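# Fork the loaded pallet into the station seat

## Task

With the fork, deliver the pallet and the workpieces on it into the station so the pallet rests flat on the seat, sits between the side guides, and is pushed square against the back stop. All workpieces must still be upright on the pallet at the end, and none of this may depend on the robot holding it in place.

## Robot and tools

Robot: one six-joint arm (shoulder pan, shoulder lift, elbow, wrist 1, wrist 2, wrist 3) whose base may be slightly tilted to the table. Instead of a gripper it carries a rigid, unpowered steel lifting fork. There is no tool command and no tool reading; a load stays on the fork only through gravity, friction and the fork's shape.

Fork geometry: two flat blades, 240 mm long, 30 mm wide, 8 mm thick, 110 mm apart, pointing along the tool point's -y axis. The load-bearing faces look along the tool's -z, so the blades are level when tool +z points straight down. The tool point sits between the tines, halfway along the blades, on the load-bearing plane. Blade noses are 120 mm toward tool -y; the upright legs behind the load are 120 mm toward tool +y. A flat block projects about 9 cm from the last joint's axis toward fork -y and rotates with the fork. If the blades dip toward their noses, the load slides off. Heavier loads make the tool point sag below its commanded spot and tilt; read the reported pose, compare it with what you sent, and correct.

Scene frame: origin on the table top under the arm base, +z up, +y to the left when facing along +x. The state line reports end_effector_position (metres), end_effector_quat_wxyz, and linear (m/s) and angular (rad/s) velocities, all in this frame. The printed position can be off from the truth, more so at long reach.

Tool execute_actions, argument actions: a list of actions run one after another; an empty list only returns state and images. Each action is a list of up to 15 rows; each row lasts one control step (1/30 s) and the final row is repeated until 15 steps are used, so one action is 0.5 s. Each row has exactly 6 numbers in [-1, 1], ordered dx, dy, dz, rx, ry, rz. There is one arm, so there is one row per step. The row is a target offset, not an absolute pose: it is relative to the tool point's measured pose at the start of that action, expressed in the tool point's own axes (so tool -y is toward the blade noses, tool -z is the load face direction). Every row in an action is measured from that same start pose, not chained from the previous row. For the first action of a call, the start is the last pose reported in this scene. Scale: 1.0 equals 0.6 m for dx, dy, dz and 180 degrees for rx, ry, rz; rx, ry, rz form a single rotation vector.

Motion limits: each step the commanded target is clipped to within 70 mm and 16 degrees of the measured pose, then reached by damped inverse kinematics that favours position over orientation. Large offsets therefore need several actions; after an action the arm continues at most to the last clipped target, so send the remainder next. Commands are smoothed and lag about 0.15 s. The elbow cannot fully straighten. The Hand target line shows where the controller is currently driving the tool point. A pose unreachable line means the clearance check (which treats any mounting block or post under the base as arm) altered or blocked the command. Step readings list end_effector_position at some steps; HELD means part or all of that row was held back. Joint ranges in rad: shoulder pan, shoulder lift, wrists -6.283 to 6.283; elbow -3.142 to 3.142.

Tool zoom_image: arguments camera (cam_high, cam_low or cam_wrist) and region [x0, y0, x1, y1] in pixels of that camera's latest full image, origin top-left, at most 504 by 504. Image sizes: cam_high 672x504, cam_low 672x504, cam_wrist 504x504; images arrive in that order. Calibration numbers (K, distortion, T_world_to_cam) are provided per camera and may be a few degrees and millimetres off; the wrist camera pose follows the reported joints. Results list cameras whose numbers changed.

Tool finished_scene: argument scene, an integer 1 to 2, the number of the current scene. It ends that scene after the robot holds the last command, is irreversible, and reports whether the goal was met and gives the next task. Call it only when the pallet is seated and stable on its own. Replying without any tool call ends everything.

Faults to avoid: if contact torque reaches a joint's limit (shoulder pan 303, shoulder lift 303, elbow 138, wrist 1/2/3 51.5 N m, held weight included), or any outside force on arm, tool or load reaches 150 N, the arm stops for 10 s, yields to the contact and drops the rest of the call. Holding a load heats motors even while you are composing a reply; MOTOR HOT appears from 70 °C and at 85 °C an OVER-TEMPERATURE FAULT brakes the arm until it cools, possibly for minutes. Some heat persists into the next scene. While you think, the robot keeps holding your last command.

Care: loose objects may occasionally get nudged by an outside disturbance. Never knock or place anything off the table. Avoid drops, slips, slamming, hard impacts and forceful pushing; insert the pallet gently and keep the blades level or slightly nose-up while carrying so workpieces stay upright. Quick, smooth, low-effort motion is preferred.

Each tool is called after "Request:" as name(argument=value, ...), one argument or row to a line, values as JSON.

## Session

Request:
execute_actions(
  actions=[],
)

Scene clock: 0.00 s.
end_effector_position=(+1.0693, -0.4879, +0.1598) end_effector_quat_wxyz=(+0.213, +0.975, -0.053, -0.039) end_effector_velocity=(-0.001, -0.001, +0.000) end_effector_angular_velocity=(-0.001, -0.000, -0.001)
Joint positions: [ 2.482 -0.012  0.571 -1.839 -1.349  0.981]
Joint velocities: [-0.001  0.     0.    -0.    -0.001  0.   ]
Motor temperatures (°C, as the motors report them): [27 27 26 30 27 31]
Hand target: +1.069, -0.488, +0.160; +0.213, +0.975, -0.053, -0.039

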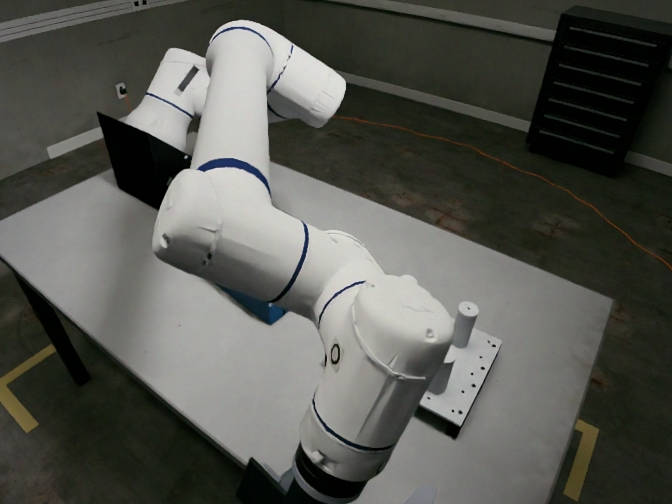

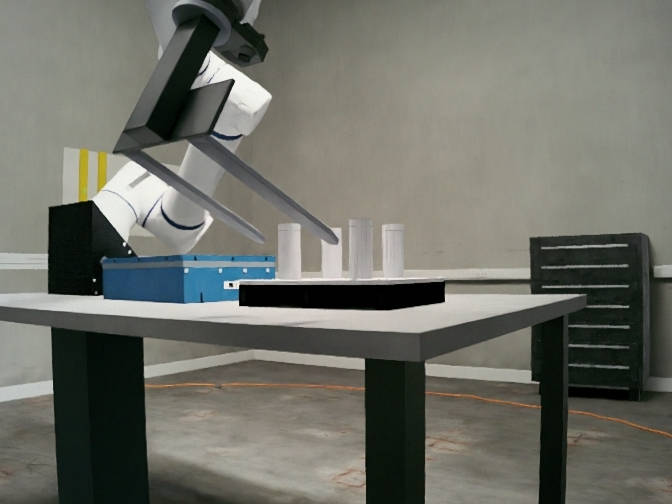

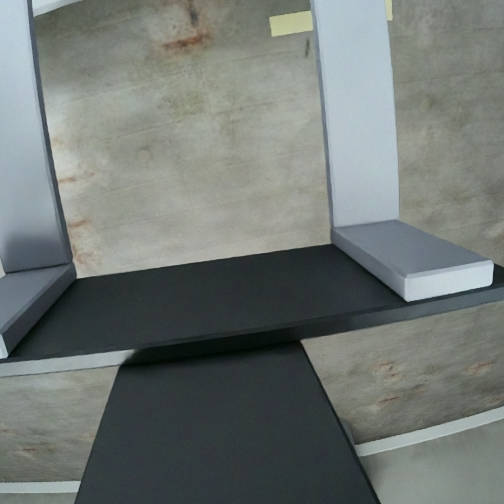

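Request:
execute_actions(
  actions=[
    [[0,0,0,0.137,0,0]],
    [[0,0,-0.5,0,0,0]],
    [[0,0,-0.2,0,0,0]],
    [[-0.6,-0.5,0,0,0,0]],
    [[-0.6,-0.5,0,0,0,0]],
    [[-0.3,-0.5,0,0,0,0]],
    [[0,-0.4,0,0,0,0]],
    [],
  ],
)

Scene clock: 3.77 s.
end_effector_position=(+0.7922, +0.1527, +0.4751) end_effector_quat_wxyz=(-0.015, +0.996, -0.046, -0.076) end_effector_velocity=(+0.034, +0.342, +0.010) end_effector_angular_velocity=(-0.003, -0.005, +0.011)
Joint positions: [ 2.455 -1.068  1.524 -1.341 -1.071  0.764]
Joint velocities: [ 0.232 -0.294 -0.     0.19   0.147  0.197]
Motor temperatures (°C, as the motors report them): [27 27 26 30 27 31]
Hand target: +0.796, +0.196, +0.476; -0.015, +0.996, -0.046, -0.076
Off the commanded pose: 0.046 m, 0 deg.
elbow stopped short: the move would have taken joint 3 (elbow) straighter than the controller allows; a more bent joint 3 avoids this.
Step readings (end_effector_position; steps 1 to 15: 1st action; 16 to 30: 2nd action; 31 to 45: 3rd action; 46 to 60: 4th action; 61 to 75: 5th action; 76 to 90: 6th action; 91 to 105: 7th action):
0: (+1.0693, -0.4879, +0.1598)
1: (+1.0696, -0.4877, +0.1599)
2: (+1.0707, -0.4863, +0.1606)
4: (+1.0692, -0.4883, +0.1611)
8: (+1.0690, -0.4884, +0.1614)
15: (+1.0685, -0.4870, +0.1600)
16: (+1.0685, -0.4869, +0.1631)
17: (+1.0675, -0.4874, +0.1730)
19: (+1.0708, -0.4855, +0.2066)
23: (+1.0714, -0.4834, +0.2587)
30: (+1.0721, -0.4786, +0.3522)
31: (+1.0718, -0.4778, +0.3655)
32: (+1.0709, -0.4765, +0.3788)
34: (+1.0693, -0.4739, +0.4053)
38: (+1.0663, -0.4697, +0.4471)
45: (+1.0650, -0.4678, +0.4665)
46: (+1.0635, -0.4656, +0.4671)
47: (+1.0567, -0.4574, +0.4652)
49: (+1.0469, -0.4390, +0.4622)
53: (+1.0233, -0.4049, +0.4553)
60: (+0.9754, -0.3416, +0.4399)
61: (+0.9675, -0.3322, +0.4385)
62: (+0.9598, -0.3233, +0.4400)
64: (+0.9440, -0.3059, +0.4428)
68: (+0.9114, -0.2710, +0.4475)
75: (+0.8531, -0.2099, +0.4558)
76: (+0.8456, -0.2004, +0.4570)
77: (+0.8406, -0.1893, +0.4583)
79: (+0.8313, -0.1660, +0.4603)
83: (+0.8115, -0.1203, +0.4641)
90: (+0.7758, -0.0407, +0.4713)
91: (+0.7723, -0.0289, +0.4722)
92: (+0.7746, -0.0161, +0.4725)
94: (+0.7776, +0.0102, +0.4725)
98: (+0.7831, +0.0621, +0.4732)
105: end_effector_position above
camera_calibration (this result's frames):
cam_wrist: T_world_to_cam=[[0.969631, -0.244205, -0.0133898, -0.76844], [-0.233269, -0.939884, 0.249407, 0.0941502], [-0.0734913, -0.238709, -0.968306, 0.677217], [0, 0, 0, 1]] pos_world=[0.816835, 0.0624909, 0.621983]

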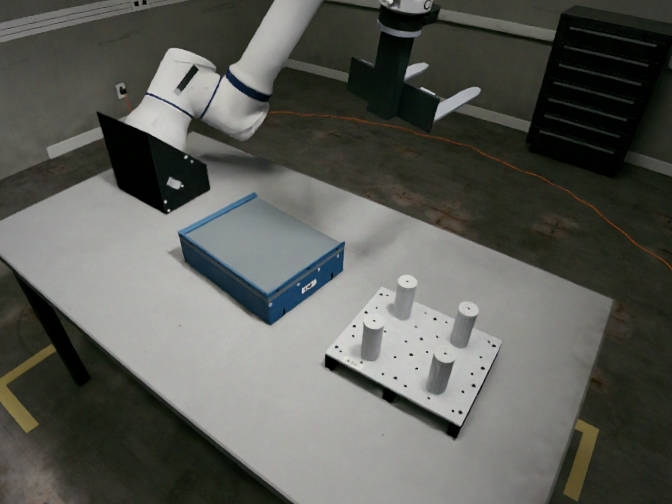

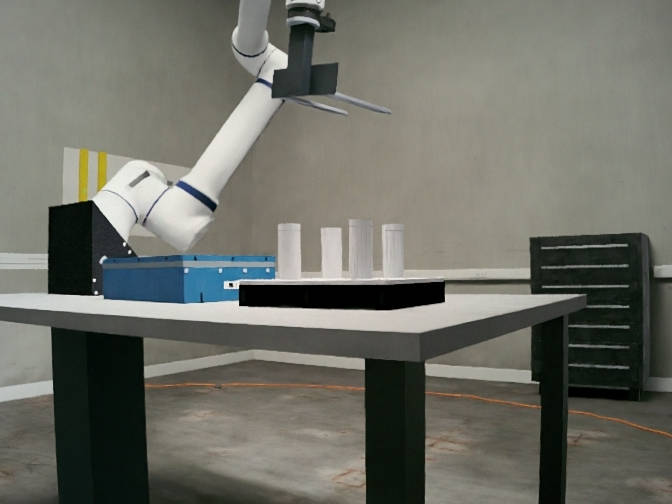

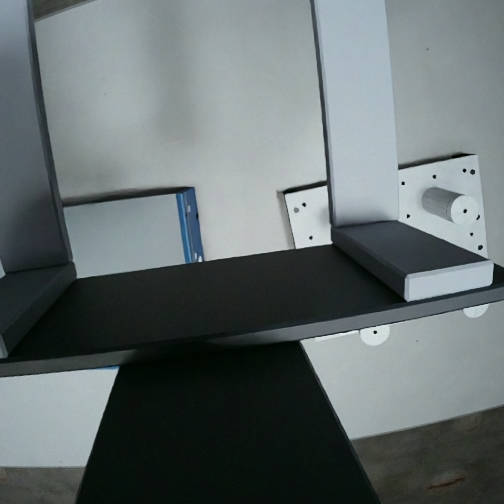

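Request:
zoom_image(
  camera="cam_high",
  region=[160, 180, 520, 450],
)

Request:
zoom_image(
  camera="cam_low",
  region=[90, 210, 460, 320],
)

Region (160, 180, 520, 450) of cam_high's 672x504 image, scaled by 1.400, with more detail than that image has; it fills the top 378 rows of this view, and the rest is white.

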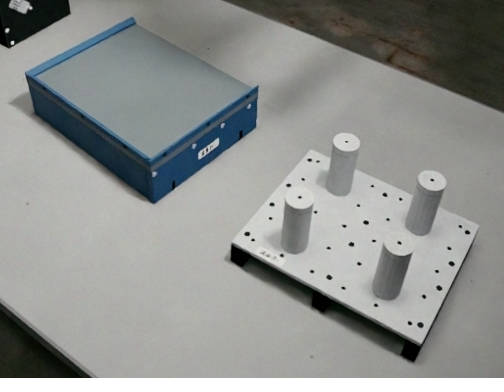

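Region (90, 210, 460, 320) of cam_low's 672x504 image, scaled by 1.362, with more detail than that image has; it fills the top 150 rows of this view, and the rest is white.

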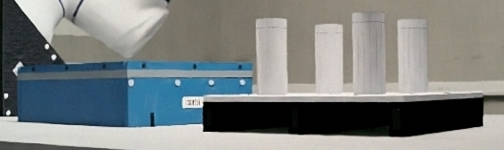

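Request:
execute_actions(
  actions=[
    [[0,0,0,0,0,0.32]],
    [[0,0,0,0,0,0.32]],
    [[0,0,0,0,0,0.32]],
    [[0,0,0,0,0,0.2]],
    [[0,0,0,0,0,0]],
  ],
)

Scene clock: 7.23 s.
end_effector_position=(+0.7855, +0.1531, +0.4750) end_effector_quat_wxyz=(-0.071, -0.152, +0.984, +0.066) end_effector_velocity=(-0.001, -0.001, -0.001) end_effector_angular_velocity=(+0.001, +0.001, -0.000)
Joint positions: [ 2.605 -1.323  1.506 -1.069 -0.936  3.601]
Joint velocities: [-0.001  0.     0.002 -0.    -0.    -0.002]
Motor temperatures (°C, as the motors report them): [27 27 26 30 27 31]
Hand target: +0.786, +0.153, +0.475; -0.071, -0.152, +0.984, +0.066
Off the commanded pose: 0.000 m, 0 deg.
Step readings (end_effector_position; steps 1 to 15: 1st action; 16 to 30: 2nd action; 31 to 45: 3rd action; 46 to 60: 4th action; 61 to 75: 5th action):
0: (+0.7957, +0.1961, +0.4761)
1: (+0.7960, +0.1953, +0.4761)
2: (+0.7956, +0.1901, +0.4759)
4: (+0.7935, +0.1739, +0.4750)
8: (+0.7923, +0.1593, +0.4748)
15: (+0.7911, +0.1521, +0.4746)
16: (+0.7909, +0.1518, +0.4746)
17: (+0.7906, +0.1516, +0.4746)
19: (+0.7899, +0.1510, +0.4743)
23: (+0.7892, +0.1507, +0.4746)
30: (+0.7884, +0.1512, +0.4744)
31: (+0.7882, +0.1512, +0.4744)
32: (+0.7878, +0.1513, +0.4746)
34: (+0.7870, +0.1512, +0.4745)
38: (+0.7863, +0.1515, +0.4746)
45: (+0.7861, +0.1522, +0.4748)
46: (+0.7860, +0.1524, +0.4748)
47: (+0.7856, +0.1528, +0.4748)
49: (+0.7851, +0.1532, +0.4749)
53: (+0.7848, +0.1538, +0.4749)
60: (+0.7855, +0.1531, +0.4750)
61: (+0.7856, +0.1530, +0.4750)
62: (+0.7858, +0.1531, +0.4750)
64: (+0.7858, +0.1532, +0.4749)
68: (+0.7856, +0.1532, +0.4750)
75: end_effector_position above
camera_calibration (this result's frames):
cam_wrist: T_world_to_cam=[[-0.945083, -0.171664, 0.27812, 0.592653], [-0.0621214, 0.929793, 0.362802, -0.381587], [-0.320874, 0.3256, -0.889395, 0.747154], [0, 0, 0, 1]] pos_world=[0.776143, 0.213261, 0.638128]

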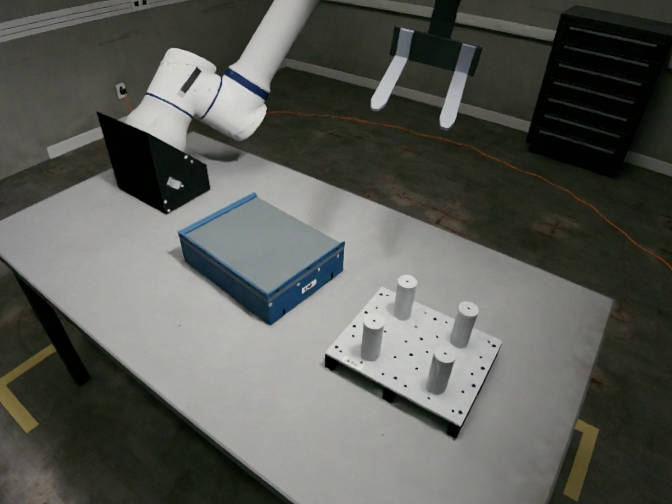

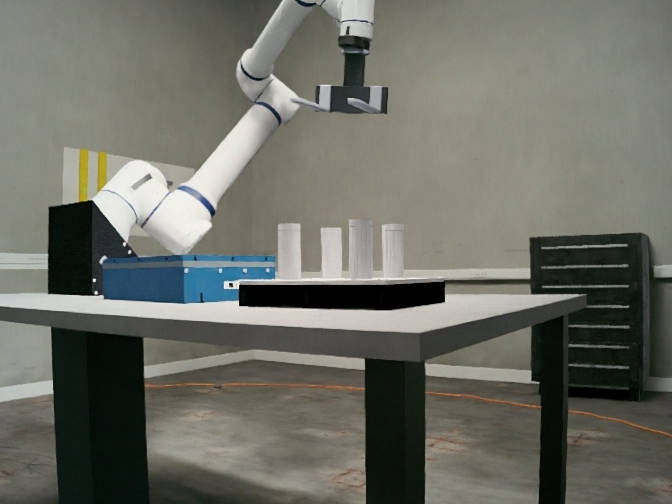

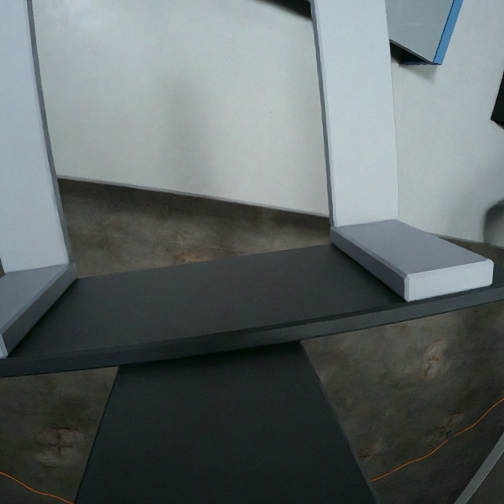

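Request:
execute_actions(
  actions=[
    [[0,0,0,0.042,-0.045,0.08]],
    [[0,0,0,0,0,0]],
    [[-0.11,0.035,0.31,0,0,0]],
    [[0,0,0,0,0,0]],
    [[-0.11,0.035,0.31,0,0,0]],
    [[0,0,0,0,0,0]],
  ],
)

Scene clock: 10.43 s.
end_effector_position=(+0.8884, +0.2069, +0.1483) end_effector_quat_wxyz=(-0.009, -0.035, +0.999, +0.014) end_effector_velocity=(-0.000, -0.001, +0.000) end_effector_angular_velocity=(-0.000, +0.001, -0.001)
Joint positions: [ 2.983 -1.123  1.678 -1.968 -0.778  4.441]
Joint velocities: [-0.001 -0.     0.     0.002 -0.    -0.001]
Motor temperatures (°C, as the motors report them): [27 27 26 30 27 31]
Hand target: +0.888, +0.207, +0.148; -0.009, -0.035, +0.999, +0.014
Off the commanded pose: 0.000 m, 0 deg.
Step readings (end_effector_position; steps 1 to 15: 1st action; 16 to 30: 2nd action; 31 to 45: 3rd action; 46 to 60: 4th action; 61 to 75: 5th action; 76 to 90: 6th action):
0: (+0.7855, +0.1531, +0.4750)
1: (+0.7853, +0.1529, +0.4751)
2: (+0.7853, +0.1526, +0.4752)
4: (+0.7851, +0.1537, +0.4751)
8: (+0.7851, +0.1544, +0.4750)
15: (+0.7854, +0.1535, +0.4750)
16: (+0.7854, +0.1535, +0.4750)
17: (+0.7854, +0.1535, +0.4749)
19: (+0.7853, +0.1537, +0.4748)
23: (+0.7854, +0.1536, +0.4750)
30: (+0.7854, +0.1535, +0.4750)
31: (+0.7866, +0.1540, +0.4724)
32: (+0.7913, +0.1564, +0.4605)
34: (+0.7973, +0.1599, +0.4335)
38: (+0.8123, +0.1685, +0.3846)
45: (+0.8378, +0.1797, +0.3114)
46: (+0.8394, +0.1803, +0.3078)
47: (+0.8386, +0.1801, +0.3079)
49: (+0.8386, +0.1802, +0.3099)
53: (+0.8380, +0.1798, +0.3108)
60: (+0.8378, +0.1798, +0.3113)
61: (+0.8389, +0.1801, +0.3090)
62: (+0.8438, +0.1829, +0.2976)
64: (+0.8488, +0.1863, +0.2704)
68: (+0.8632, +0.1952, +0.2218)
75: (+0.8883, +0.2069, +0.1484)
76: (+0.8901, +0.2074, +0.1446)
77: (+0.8893, +0.2073, +0.1449)
79: (+0.8894, +0.2076, +0.1470)
83: (+0.8887, +0.2070, +0.1478)
90: end_effector_position above
camera_calibration (this result's frames):
cam_wrist: T_world_to_cam=[[-0.983574, 0.0795967, 0.162006, 0.789395], [0.121585, 0.955519, 0.268702, -0.461189], [-0.133412, 0.283986, -0.949502, 0.323021], [0, 0, 0, 1]] pos_world=[0.875597, 0.286108, 0.302745]

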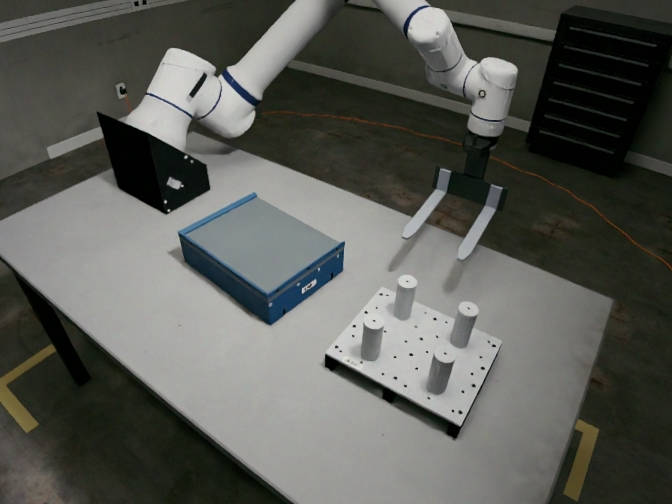

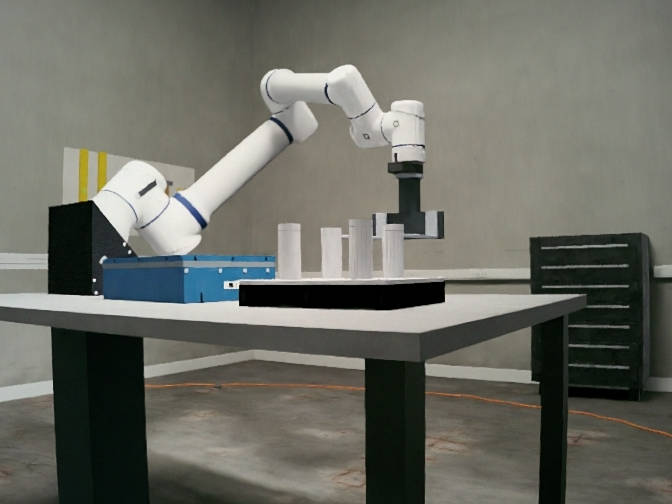

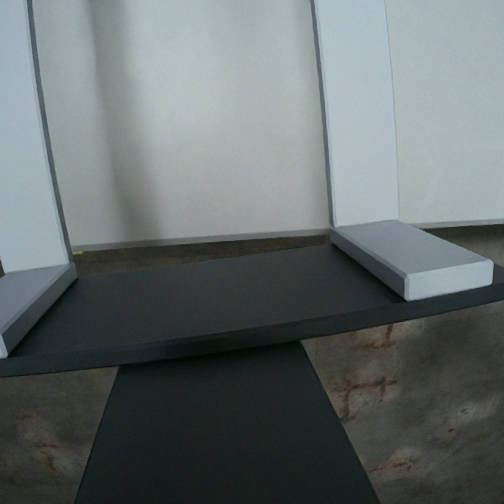

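Correction: rx=2z/π, ry=2w/π. Go to z≈0.028, x≈0.912.

Request:
execute_actions(
  actions=[
    [[-0.04,0,0.13,0.009,-0.006,0.005]],
    [],
    [[0,0,0.068,0,0,0]],
    [[0,0,0,0,0,0]],
  ],
)

Request:
zoom_image(
  camera="cam_low",
  region=[220, 220, 520, 320],
)

Scene clock: 12.10 s.
end_effector_position=(+0.9097, +0.2110, +0.0329) end_effector_quat_wxyz=(-0.000, -0.028, +1.000, +0.001) end_effector_velocity=(+0.001, +0.001, +0.002) end_effector_angular_velocity=(-0.002, -0.001, +0.003)
Joint positions: [ 3.088 -0.998  1.671 -2.222 -0.792  4.627]
Joint velocities: [ 0.    -0.002 -0.001  0.    -0.002 -0.001]
Motor temperatures (°C, as the motors report them): [27 27 26 30 27 31]
Hand target: +0.910, +0.211, +0.033; -0.000, -0.028, +1.000, +0.001
Off the commanded pose: 0.000 m, 0 deg.
Step readings (end_effector_position; steps 1 to 15: 1st action; 16 to 30: 2nd action; 31 to 45: 3rd action):
0: (+0.8884, +0.2069, +0.1483)
1: (+0.8890, +0.2069, +0.1462)
2: (+0.8929, +0.2080, +0.1360)
4: (+0.8962, +0.2085, +0.1091)
8: (+0.9049, +0.2104, +0.0848)
15: (+0.9098, +0.2108, +0.0727)
16: (+0.9103, +0.2110, +0.0703)
17: (+0.9111, +0.2114, +0.0629)
19: (+0.9086, +0.2103, +0.0489)
23: (+0.9096, +0.2110, +0.0384)
30: (+0.9098, +0.2109, +0.0330)
31: (+0.9098, +0.2109, +0.0328)
32: (+0.9098, +0.2109, +0.0328)
34: (+0.9098, +0.2109, +0.0328)
38: (+0.9097, +0.2109, +0.0328)
45: end_effector_position above
camera_calibration (this result's frames):
cam_wrist: T_world_to_cam=[[-0.985106, 0.0980772, 0.141236, 0.826929], [0.130941, 0.960263, 0.246474, -0.44552], [-0.11145, 0.261297, -0.958803, 0.200266], [0, 0, 0, 1]] pos_world=[0.895269, 0.294384, 0.185033]

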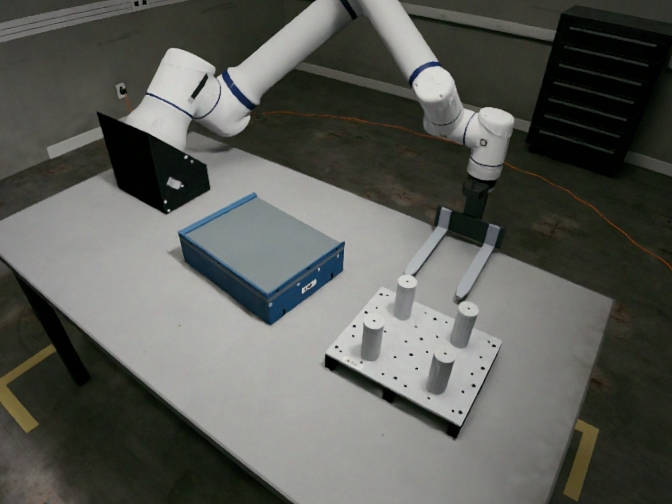

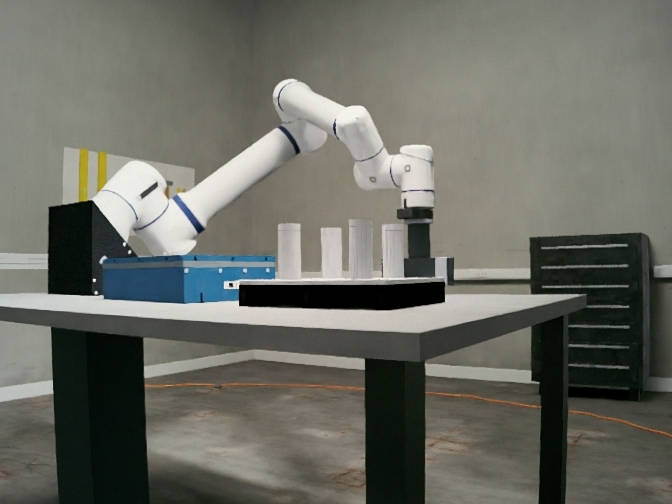

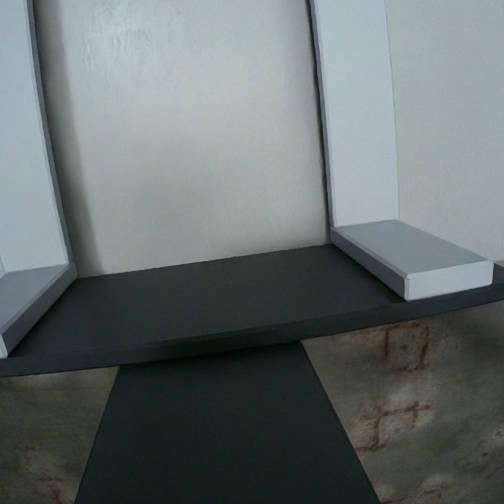

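Region (220, 220, 520, 320) of cam_low's 672x504 image, scaled by 1.680, with more detail than that image has.

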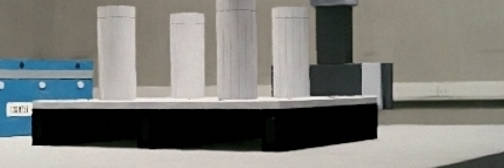

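Request:
execute_actions(
  actions=[
    [[0,-0.07,0.012,0,0,0]],
    [[0,0,0,0,0,0]],
  ],
)

Request:
zoom_image(
  camera="cam_high",
  region=[310, 200, 550, 440],
)

Scene clock: 13.33 s.
end_effector_position=(+0.9121, +0.1702, +0.0259) end_effector_quat_wxyz=(-0.000, -0.028, +1.000, +0.001) end_effector_velocity=(-0.000, -0.001, -0.000) end_effector_angular_velocity=(-0.001, +0.001, -0.002)
Joint positions: [ 3.061 -0.968  1.687 -2.242 -0.793  4.589]
Joint velocities: [ 0.     0.001 -0.001  0.001 -0.001  0.001]
Motor temperatures (°C, as the motors report them): [27 27 26 30 27 31]
Hand target: +0.912, +0.170, +0.026; -0.000, -0.028, +1.000, +0.001
Off the commanded pose: 0.000 m, 0 deg.
Step readings (end_effector_position; steps 1 to 15: 1st action; 16 to 30: 2nd action):
0: (+0.9098, +0.2109, +0.0330)
1: (+0.9100, +0.2090, +0.0328)
2: (+0.9112, +0.2014, +0.0319)
4: (+0.9099, +0.1867, +0.0284)
8: (+0.9116, +0.1758, +0.0268)
15: (+0.9121, +0.1703, +0.0258)
16: (+0.9121, +0.1701, +0.0258)
17: (+0.9121, +0.1701, +0.0258)
19: (+0.9121, +0.1701, +0.0258)
23: (+0.9121, +0.1701, +0.0258)
30: end_effector_position above
camera_calibration (this result's frames):
cam_wrist: T_world_to_cam=[[-0.985115, 0.0980271, 0.141203, 0.834298], [0.130883, 0.960271, 0.246473, -0.404839], [-0.111432, 0.261285, -0.958808, 0.204435], [0, 0, 0, 1]] pos_world=[0.897647, 0.253556, 0.177991]

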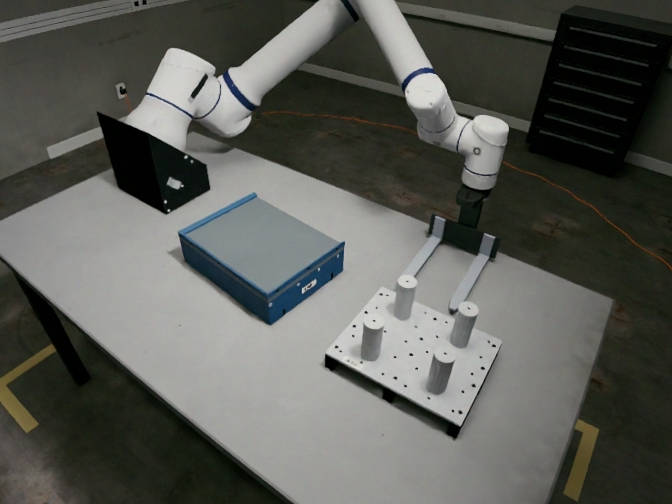

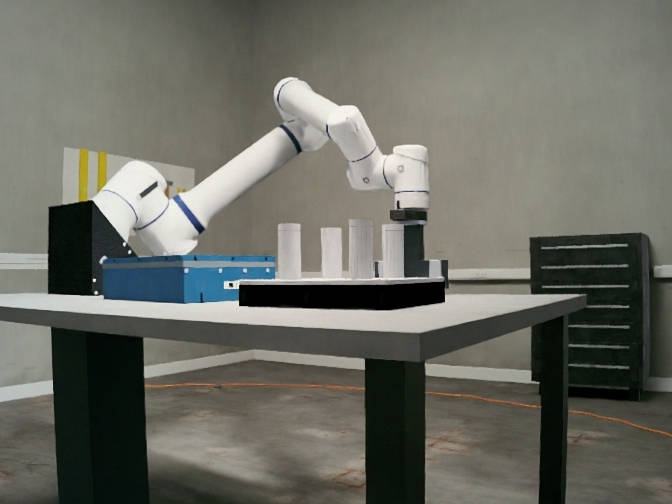

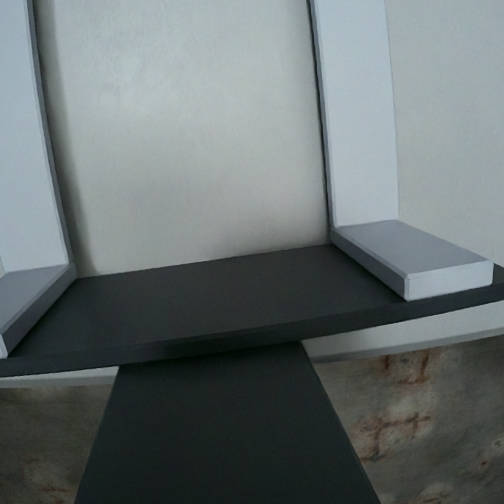

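Region (310, 200, 550, 440) of cam_high's 672x504 image, scaled by 2.100, with more detail than that image has.

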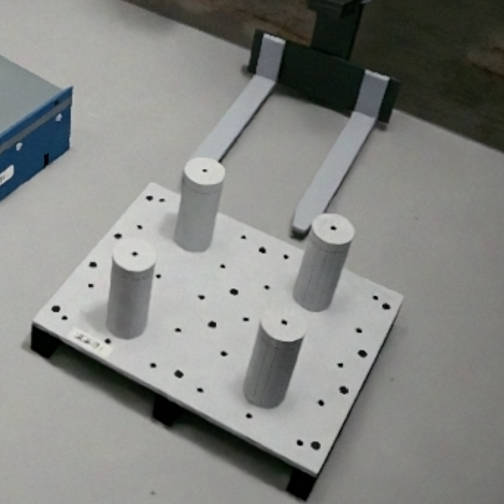

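Request:
execute_actions(
  actions=[
    [[-0.092,-0.05,0,0,0,0]],
    [[0,0,0,0,0,0]],
  ],
)

Request:
zoom_image(
  camera="cam_high",
  region=[310, 200, 550, 440],
)

Request:
zoom_image(
  camera="cam_low",
  region=[340, 240, 520, 320],
)

Scene clock: 14.53 s.
end_effector_position=(+0.9673, +0.1443, +0.0260) end_effector_quat_wxyz=(-0.000, -0.028, +1.000, +0.001) end_effector_velocity=(-0.000, -0.001, -0.001) end_effector_angular_velocity=(+0.000, +0.000, -0.001)
Joint positions: [ 3.045 -0.885  1.57  -2.193 -0.794  4.566]
Joint velocities: [-0.     0.001  0.    -0.     0.     0.   ]
Motor temperatures (°C, as the motors report them): [27 27 26 30 27 31]
Hand target: +0.967, +0.144, +0.026; -0.000, -0.028, +1.000, +0.001
Off the commanded pose: 0.000 m, 0 deg.
Step readings (end_effector_position; steps 1 to 15: 1st action; 16 to 30: 2nd action):
0: (+0.9121, +0.1702, +0.0258)
1: (+0.9142, +0.1695, +0.0258)
2: (+0.9247, +0.1653, +0.0261)
4: (+0.9417, +0.1557, +0.0268)
8: (+0.9585, +0.1481, +0.0263)
15: (+0.9672, +0.1444, +0.0259)
16: (+0.9675, +0.1442, +0.0259)
17: (+0.9676, +0.1442, +0.0259)
19: (+0.9675, +0.1442, +0.0259)
23: (+0.9673, +0.1442, +0.0259)
30: end_effector_position above
camera_calibration (this result's frames):
cam_wrist: T_world_to_cam=[[-0.985187, 0.0978688, 0.140812, 0.891256], [0.130627, 0.960301, 0.246493, -0.38697], [-0.111098, 0.261235, -0.958861, 0.21713], [0, 0, 0, 1]] pos_world=[0.952726, 0.22766, 0.178084]

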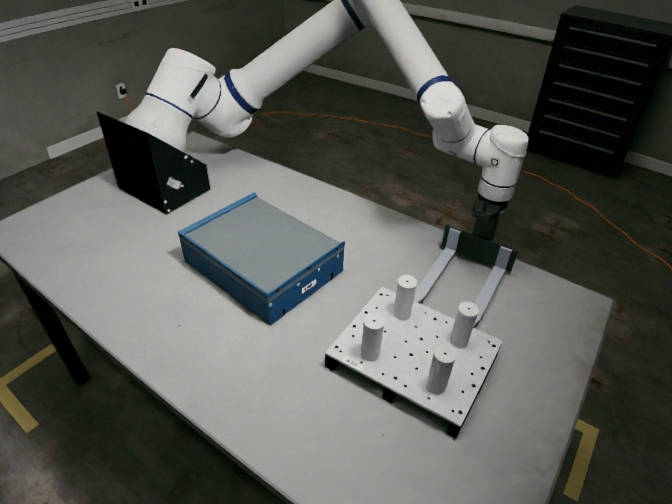

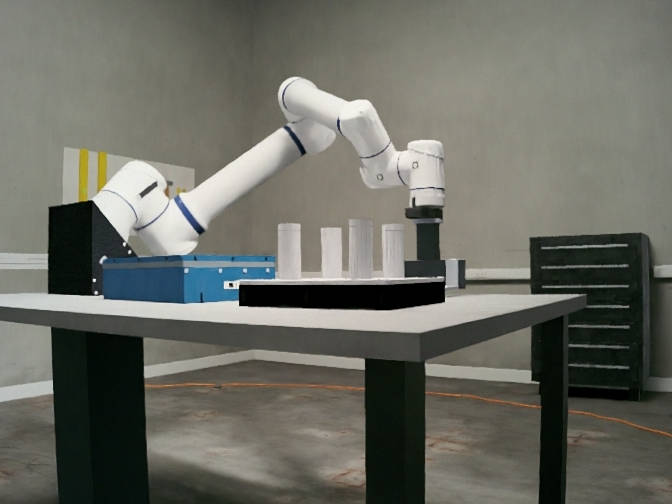

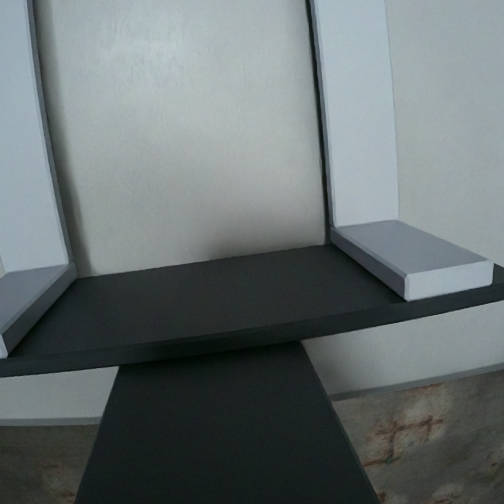

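Region (310, 200, 550, 440) of cam_high's 672x504 image, scaled by 2.100, with more detail than that image has.

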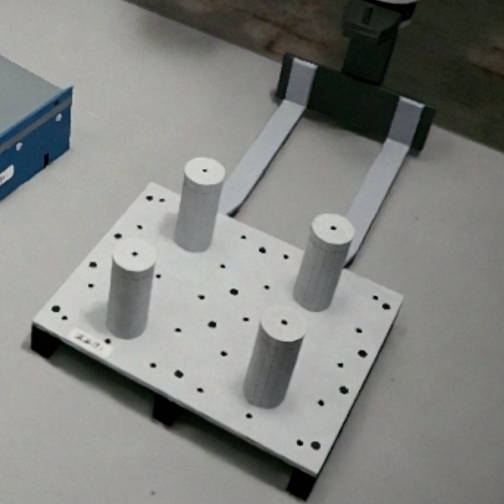

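Region (340, 240, 520, 320) of cam_low's 672x504 image, scaled by 2.800, with more detail than that image has.

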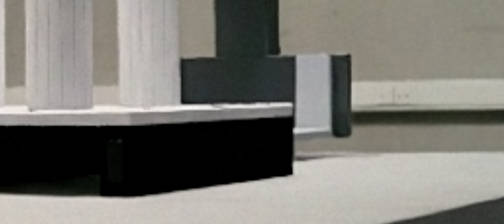

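Height plausible. Insert.

Request:
execute_actions(
  actions=[
    [[0,-0.08,0,0,0,0]],
    [[0,-0.12,0,0,0,0]],
    [[0,-0.12,0,0,0,0]],
    [[0,0,0,0,0,0]],
  ],
)

Scene clock: 16.63 s.
end_effector_position=(+0.9781, -0.0418, +0.0256) end_effector_quat_wxyz=(-0.000, -0.028, +1.000, +0.001) end_effector_velocity=(-0.002, +0.002, -0.003) end_effector_angular_velocity=(-0.001, +0.004, +0.002)
Joint positions: [ 2.908 -0.749  1.574 -2.202 -0.812  4.378]
Joint velocities: [ 0.004 -0.     0.002 -0.    -0.001  0.   ]
Motor temperatures (°C, as the motors report them): [27 27 26 30 27 31]
Hand target: +0.978, -0.042, +0.026; -0.000, -0.028, +1.000, +0.001
Off the commanded pose: 0.000 m, 0 deg.
Step readings (end_effector_position; steps 1 to 15: 1st action; 16 to 30: 2nd action; 31 to 45: 3rd action; 46 to 60: 4th action):
0: (+0.9673, +0.1443, +0.0260)
1: (+0.9674, +0.1421, +0.0260)
2: (+0.9686, +0.1334, +0.0264)
4: (+0.9675, +0.1166, +0.0254)
8: (+0.9693, +0.1041, +0.0259)
15: (+0.9700, +0.0978, +0.0259)
16: (+0.9704, +0.0941, +0.0259)
17: (+0.9719, +0.0812, +0.0264)
19: (+0.9700, +0.0564, +0.0252)
23: (+0.9728, +0.0375, +0.0258)
30: (+0.9740, +0.0280, +0.0257)
31: (+0.9743, +0.0243, +0.0257)
32: (+0.9758, +0.0113, +0.0263)
34: (+0.9741, -0.0130, +0.0253)
38: (+0.9769, -0.0321, +0.0258)
45: (+0.9781, -0.0417, +0.0256)
46: (+0.9781, -0.0421, +0.0256)
47: (+0.9781, -0.0421, +0.0256)
49: (+0.9781, -0.0421, +0.0256)
53: (+0.9781, -0.0420, +0.0257)
60: end_effector_position above
camera_calibration (this result's frames):
cam_wrist: T_world_to_cam=[[-0.985188, 0.0978711, 0.140802, 0.920164], [0.130627, 0.960301, 0.246492, -0.209632], [-0.111088, 0.261233, -0.958862, 0.266622], [0, 0, 0, 1]] pos_world=[0.963537, 0.0416018, 0.177765]

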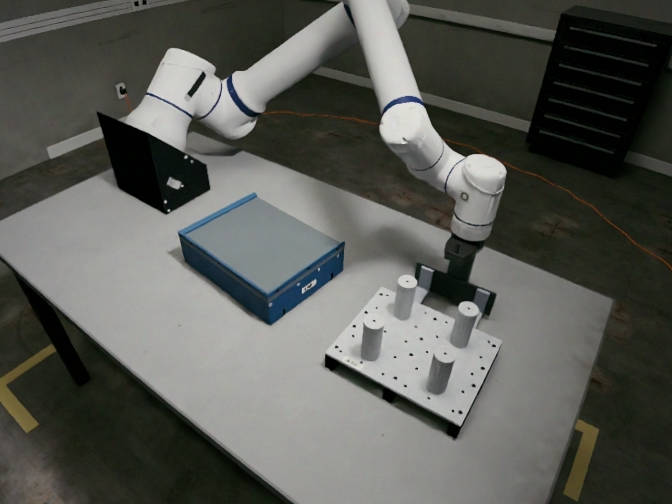

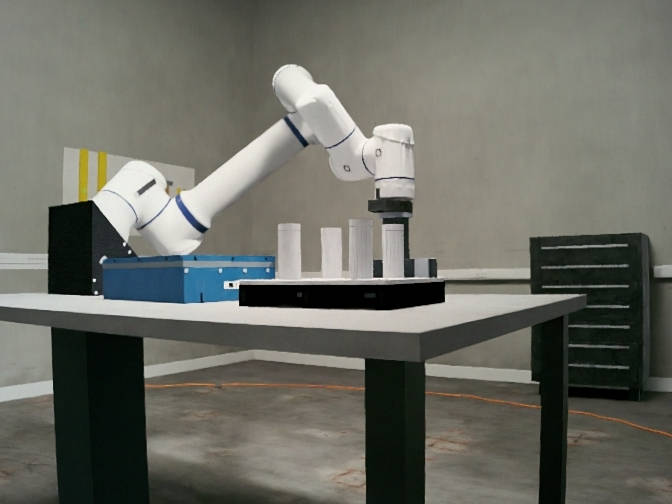

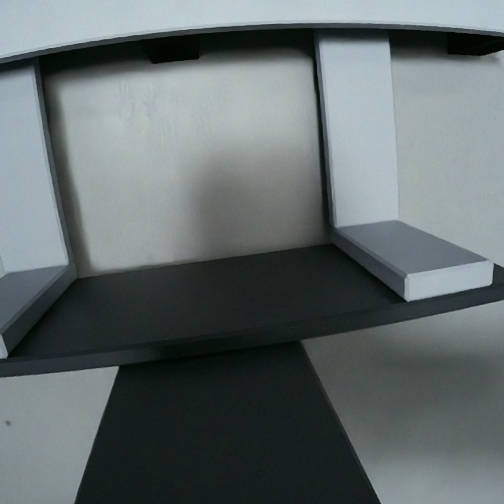

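Request:
execute_actions(
  actions=[
    [[0,-0.108,0,0,0,0]],
    [[0,0,0,0,0,0]],
  ],
)

Scene clock: 17.77 s.
end_effector_position=(+0.9817, -0.1046, +0.0256) end_effector_quat_wxyz=(-0.000, -0.028, +1.000, +0.001) end_effector_velocity=(-0.000, +0.001, -0.001) end_effector_angular_velocity=(+0.000, +0.000, +0.001)
Joint positions: [ 2.864 -0.694  1.556 -2.198 -0.821  4.318]
Joint velocities: [ 0.001  0.     0.    -0.     0.    -0.   ]
Motor temperatures (°C, as the motors report them): [27 27 26 30 27 31]
Hand target: +0.982, -0.105, +0.026; -0.000, -0.028, +1.000, +0.001
Off the commanded pose: 0.000 m, 0 deg.
Step readings (end_effector_position; steps 1 to 15: 1st action; 16 to 30: 2nd action):
0: (+0.9780, -0.0418, +0.0256)
1: (+0.9781, -0.0446, +0.0255)
2: (+0.9796, -0.0564, +0.0258)
4: (+0.9779, -0.0785, +0.0250)
8: (+0.9806, -0.0958, +0.0256)
15: (+0.9817, -0.1045, +0.0255)
16: (+0.9818, -0.1049, +0.0255)
17: (+0.9818, -0.1049, +0.0255)
19: (+0.9818, -0.1049, +0.0255)
23: (+0.9818, -0.1048, +0.0256)
30: end_effector_position above
camera_calibration (this result's frames):
cam_wrist: T_world_to_cam=[[-0.985183, 0.0979122, 0.140811, 0.929899], [0.130667, 0.960302, 0.246466, -0.149783], [-0.11109, 0.261213, -0.958867, 0.283375], [0, 0, 0, 1]] pos_world=[0.967172, -0.0212323, 0.177695]

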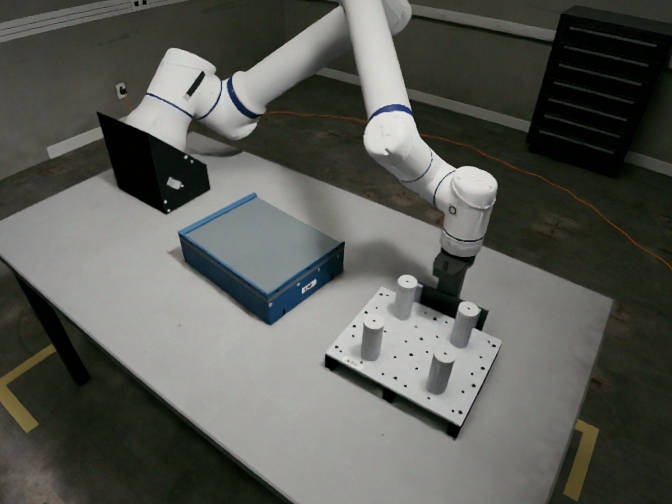

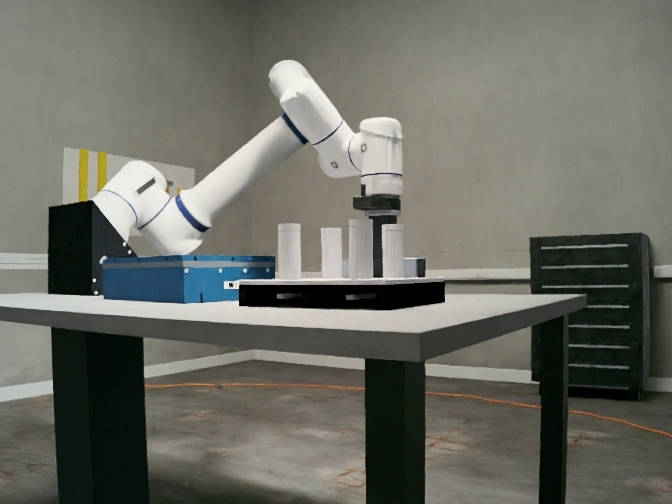

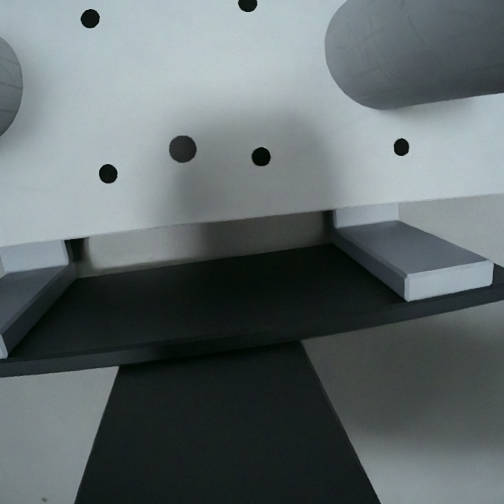

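Request:
execute_actions(
  actions=[
    [[0,-0.013,0,0,0,0]],
    [[0,0,-0.005,0,0,0],[0,0,-0.01,0,0,0],[0,0,-0.015,0,0,0],[0,0,-0.02,0,0,0],[0,0,-0.025,0,0,0],[0,0,-0.03,0,0,0],[0,0,-0.035,0,0,0],[0,0,-0.04,0,0,0]],
    [[0,0,-0.01,0,0,0],[0,0,-0.02,0,0,0],[0,0,-0.03,0,0,0],[0,0,-0.04,0,0,0],[0,0,-0.05,0,0,0],[0,0,-0.06,0,0,0],[0,0,-0.07,0,0,0],[0,0,-0.08,0,0,0],[0,0,-0.09,0,0,0],[0,0,-0.1,0,0,0]],
  ],
)

Request:
execute_actions(
  actions=[],
)

Scene clock: 19.50 s.
end_effector_position=(+0.9819, -0.1124, +0.1008) end_effector_quat_wxyz=(+0.000, -0.028, +1.000, +0.001) end_effector_velocity=(-0.005, -0.004, +0.046) end_effector_angular_velocity=(+0.003, +0.007, -0.006)
Joint positions: [ 2.805 -0.75   1.541 -2.074 -0.836  4.242]
Joint velocities: [-0.036 -0.036 -0.01   0.088 -0.01  -0.048]
Motor temperatures (°C, as the motors report them): [27 27 26 30 27 31]
Hand target: +0.982, -0.112, +0.107; -0.000, -0.028, +1.000, +0.001
Off the commanded pose: 0.007 m, 0 deg.
Step readings (end_effector_position; steps 1 to 15: 1st action; 16 to 30: 2nd action; 31 to 45: 3rd action):
0: (+0.9817, -0.1046, +0.0255)
1: (+0.9816, -0.1048, +0.0254)
2: (+0.9818, -0.1060, +0.0253)
4: (+0.9818, -0.1088, +0.0253)
8: (+0.9821, -0.1111, +0.0255)
15: (+0.9822, -0.1122, +0.0256)
16: (+0.9821, -0.1123, +0.0256)
17: (+0.9820, -0.1124, +0.0262)
19: (+0.9821, -0.1123, +0.0294)
23: (+0.9822, -0.1123, +0.0387)
30: (+0.9820, -0.1122, +0.0474)
31: (+0.9820, -0.1122, +0.0481)
32: (+0.9818, -0.1122, +0.0494)
34: (+0.9819, -0.1123, +0.0554)
38: (+0.9821, -0.1123, +0.0737)
45: end_effector_position above
camera_calibration (this result's frames):
cam_wrist: T_world_to_cam=[[-0.985157, 0.0983486, 0.140688, 0.920316], [0.131058, 0.960252, 0.246454, -0.161234], [-0.110858, 0.261234, -0.958889, 0.357317], [0, 0, 0, 1]] pos_world=[0.967398, -0.0290302, 0.252886]

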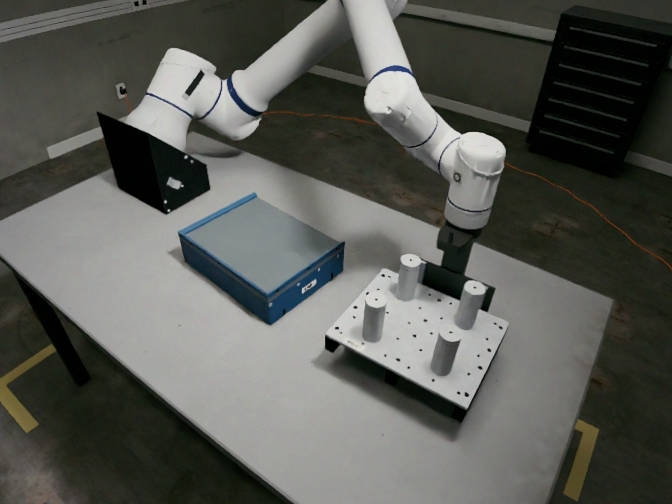

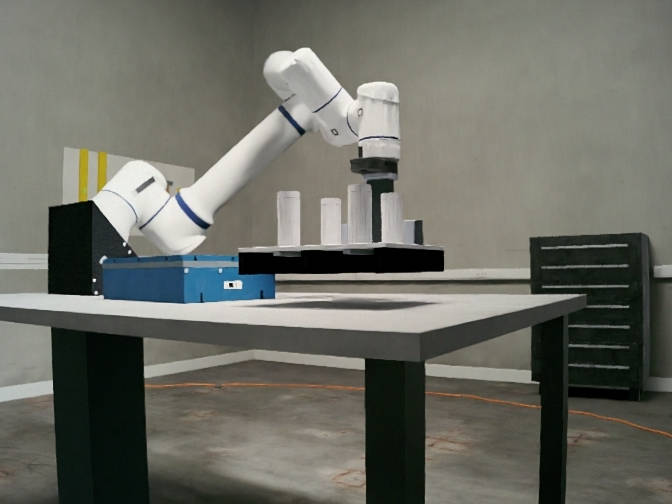

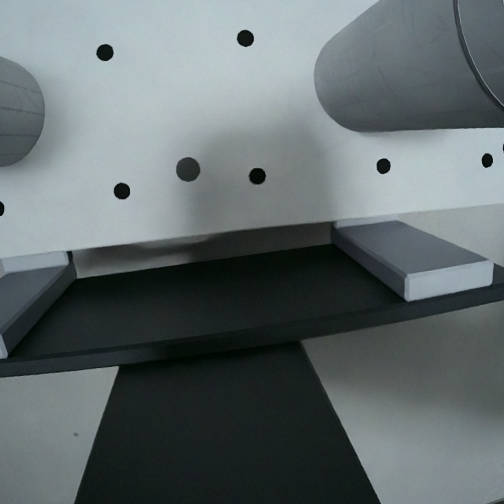

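Scene clock: 19.50 s.
end_effector_position=(+0.9819, -0.1124, +0.1008) end_effector_quat_wxyz=(+0.000, -0.028, +1.000, +0.001) end_effector_velocity=(-0.005, -0.004, +0.046) end_effector_angular_velocity=(+0.003, +0.007, -0.006)
Joint positions: [ 2.805 -0.75   1.541 -2.074 -0.836  4.242]
Joint velocities: [-0.036 -0.036 -0.01   0.088 -0.01  -0.048]
Motor temperatures (°C, as the motors report them): [27 27 26 30 27 31]
Hand target: +0.982, -0.112, +0.107; -0.000, -0.028, +1.000, +0.001
Off the commanded pose: 0.007 m, 0 deg.
camera_calibration (this result's frames):
cam_wrist: T_world_to_cam=[[-0.985157, 0.0983486, 0.140688, 0.920316], [0.131058, 0.960252, 0.246454, -0.161234], [-0.110858, 0.261234, -0.958889, 0.357317], [0, 0, 0, 1]] pos_world=[0.967398, -0.0290302, 0.252886]

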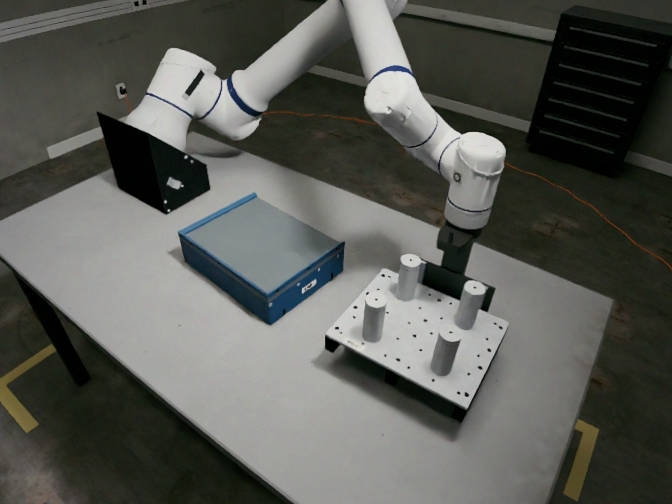

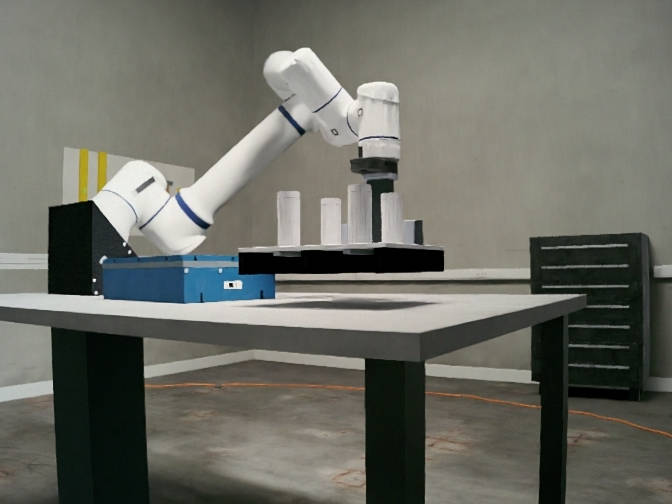

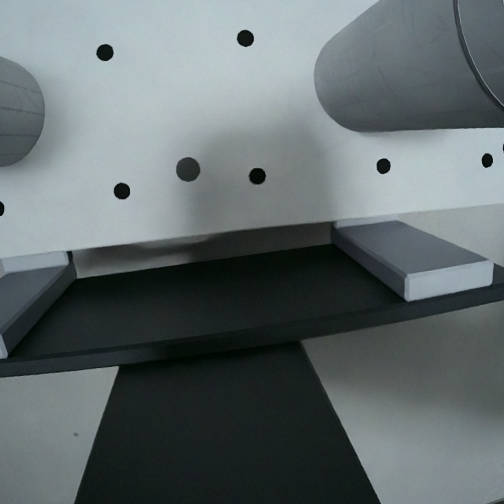

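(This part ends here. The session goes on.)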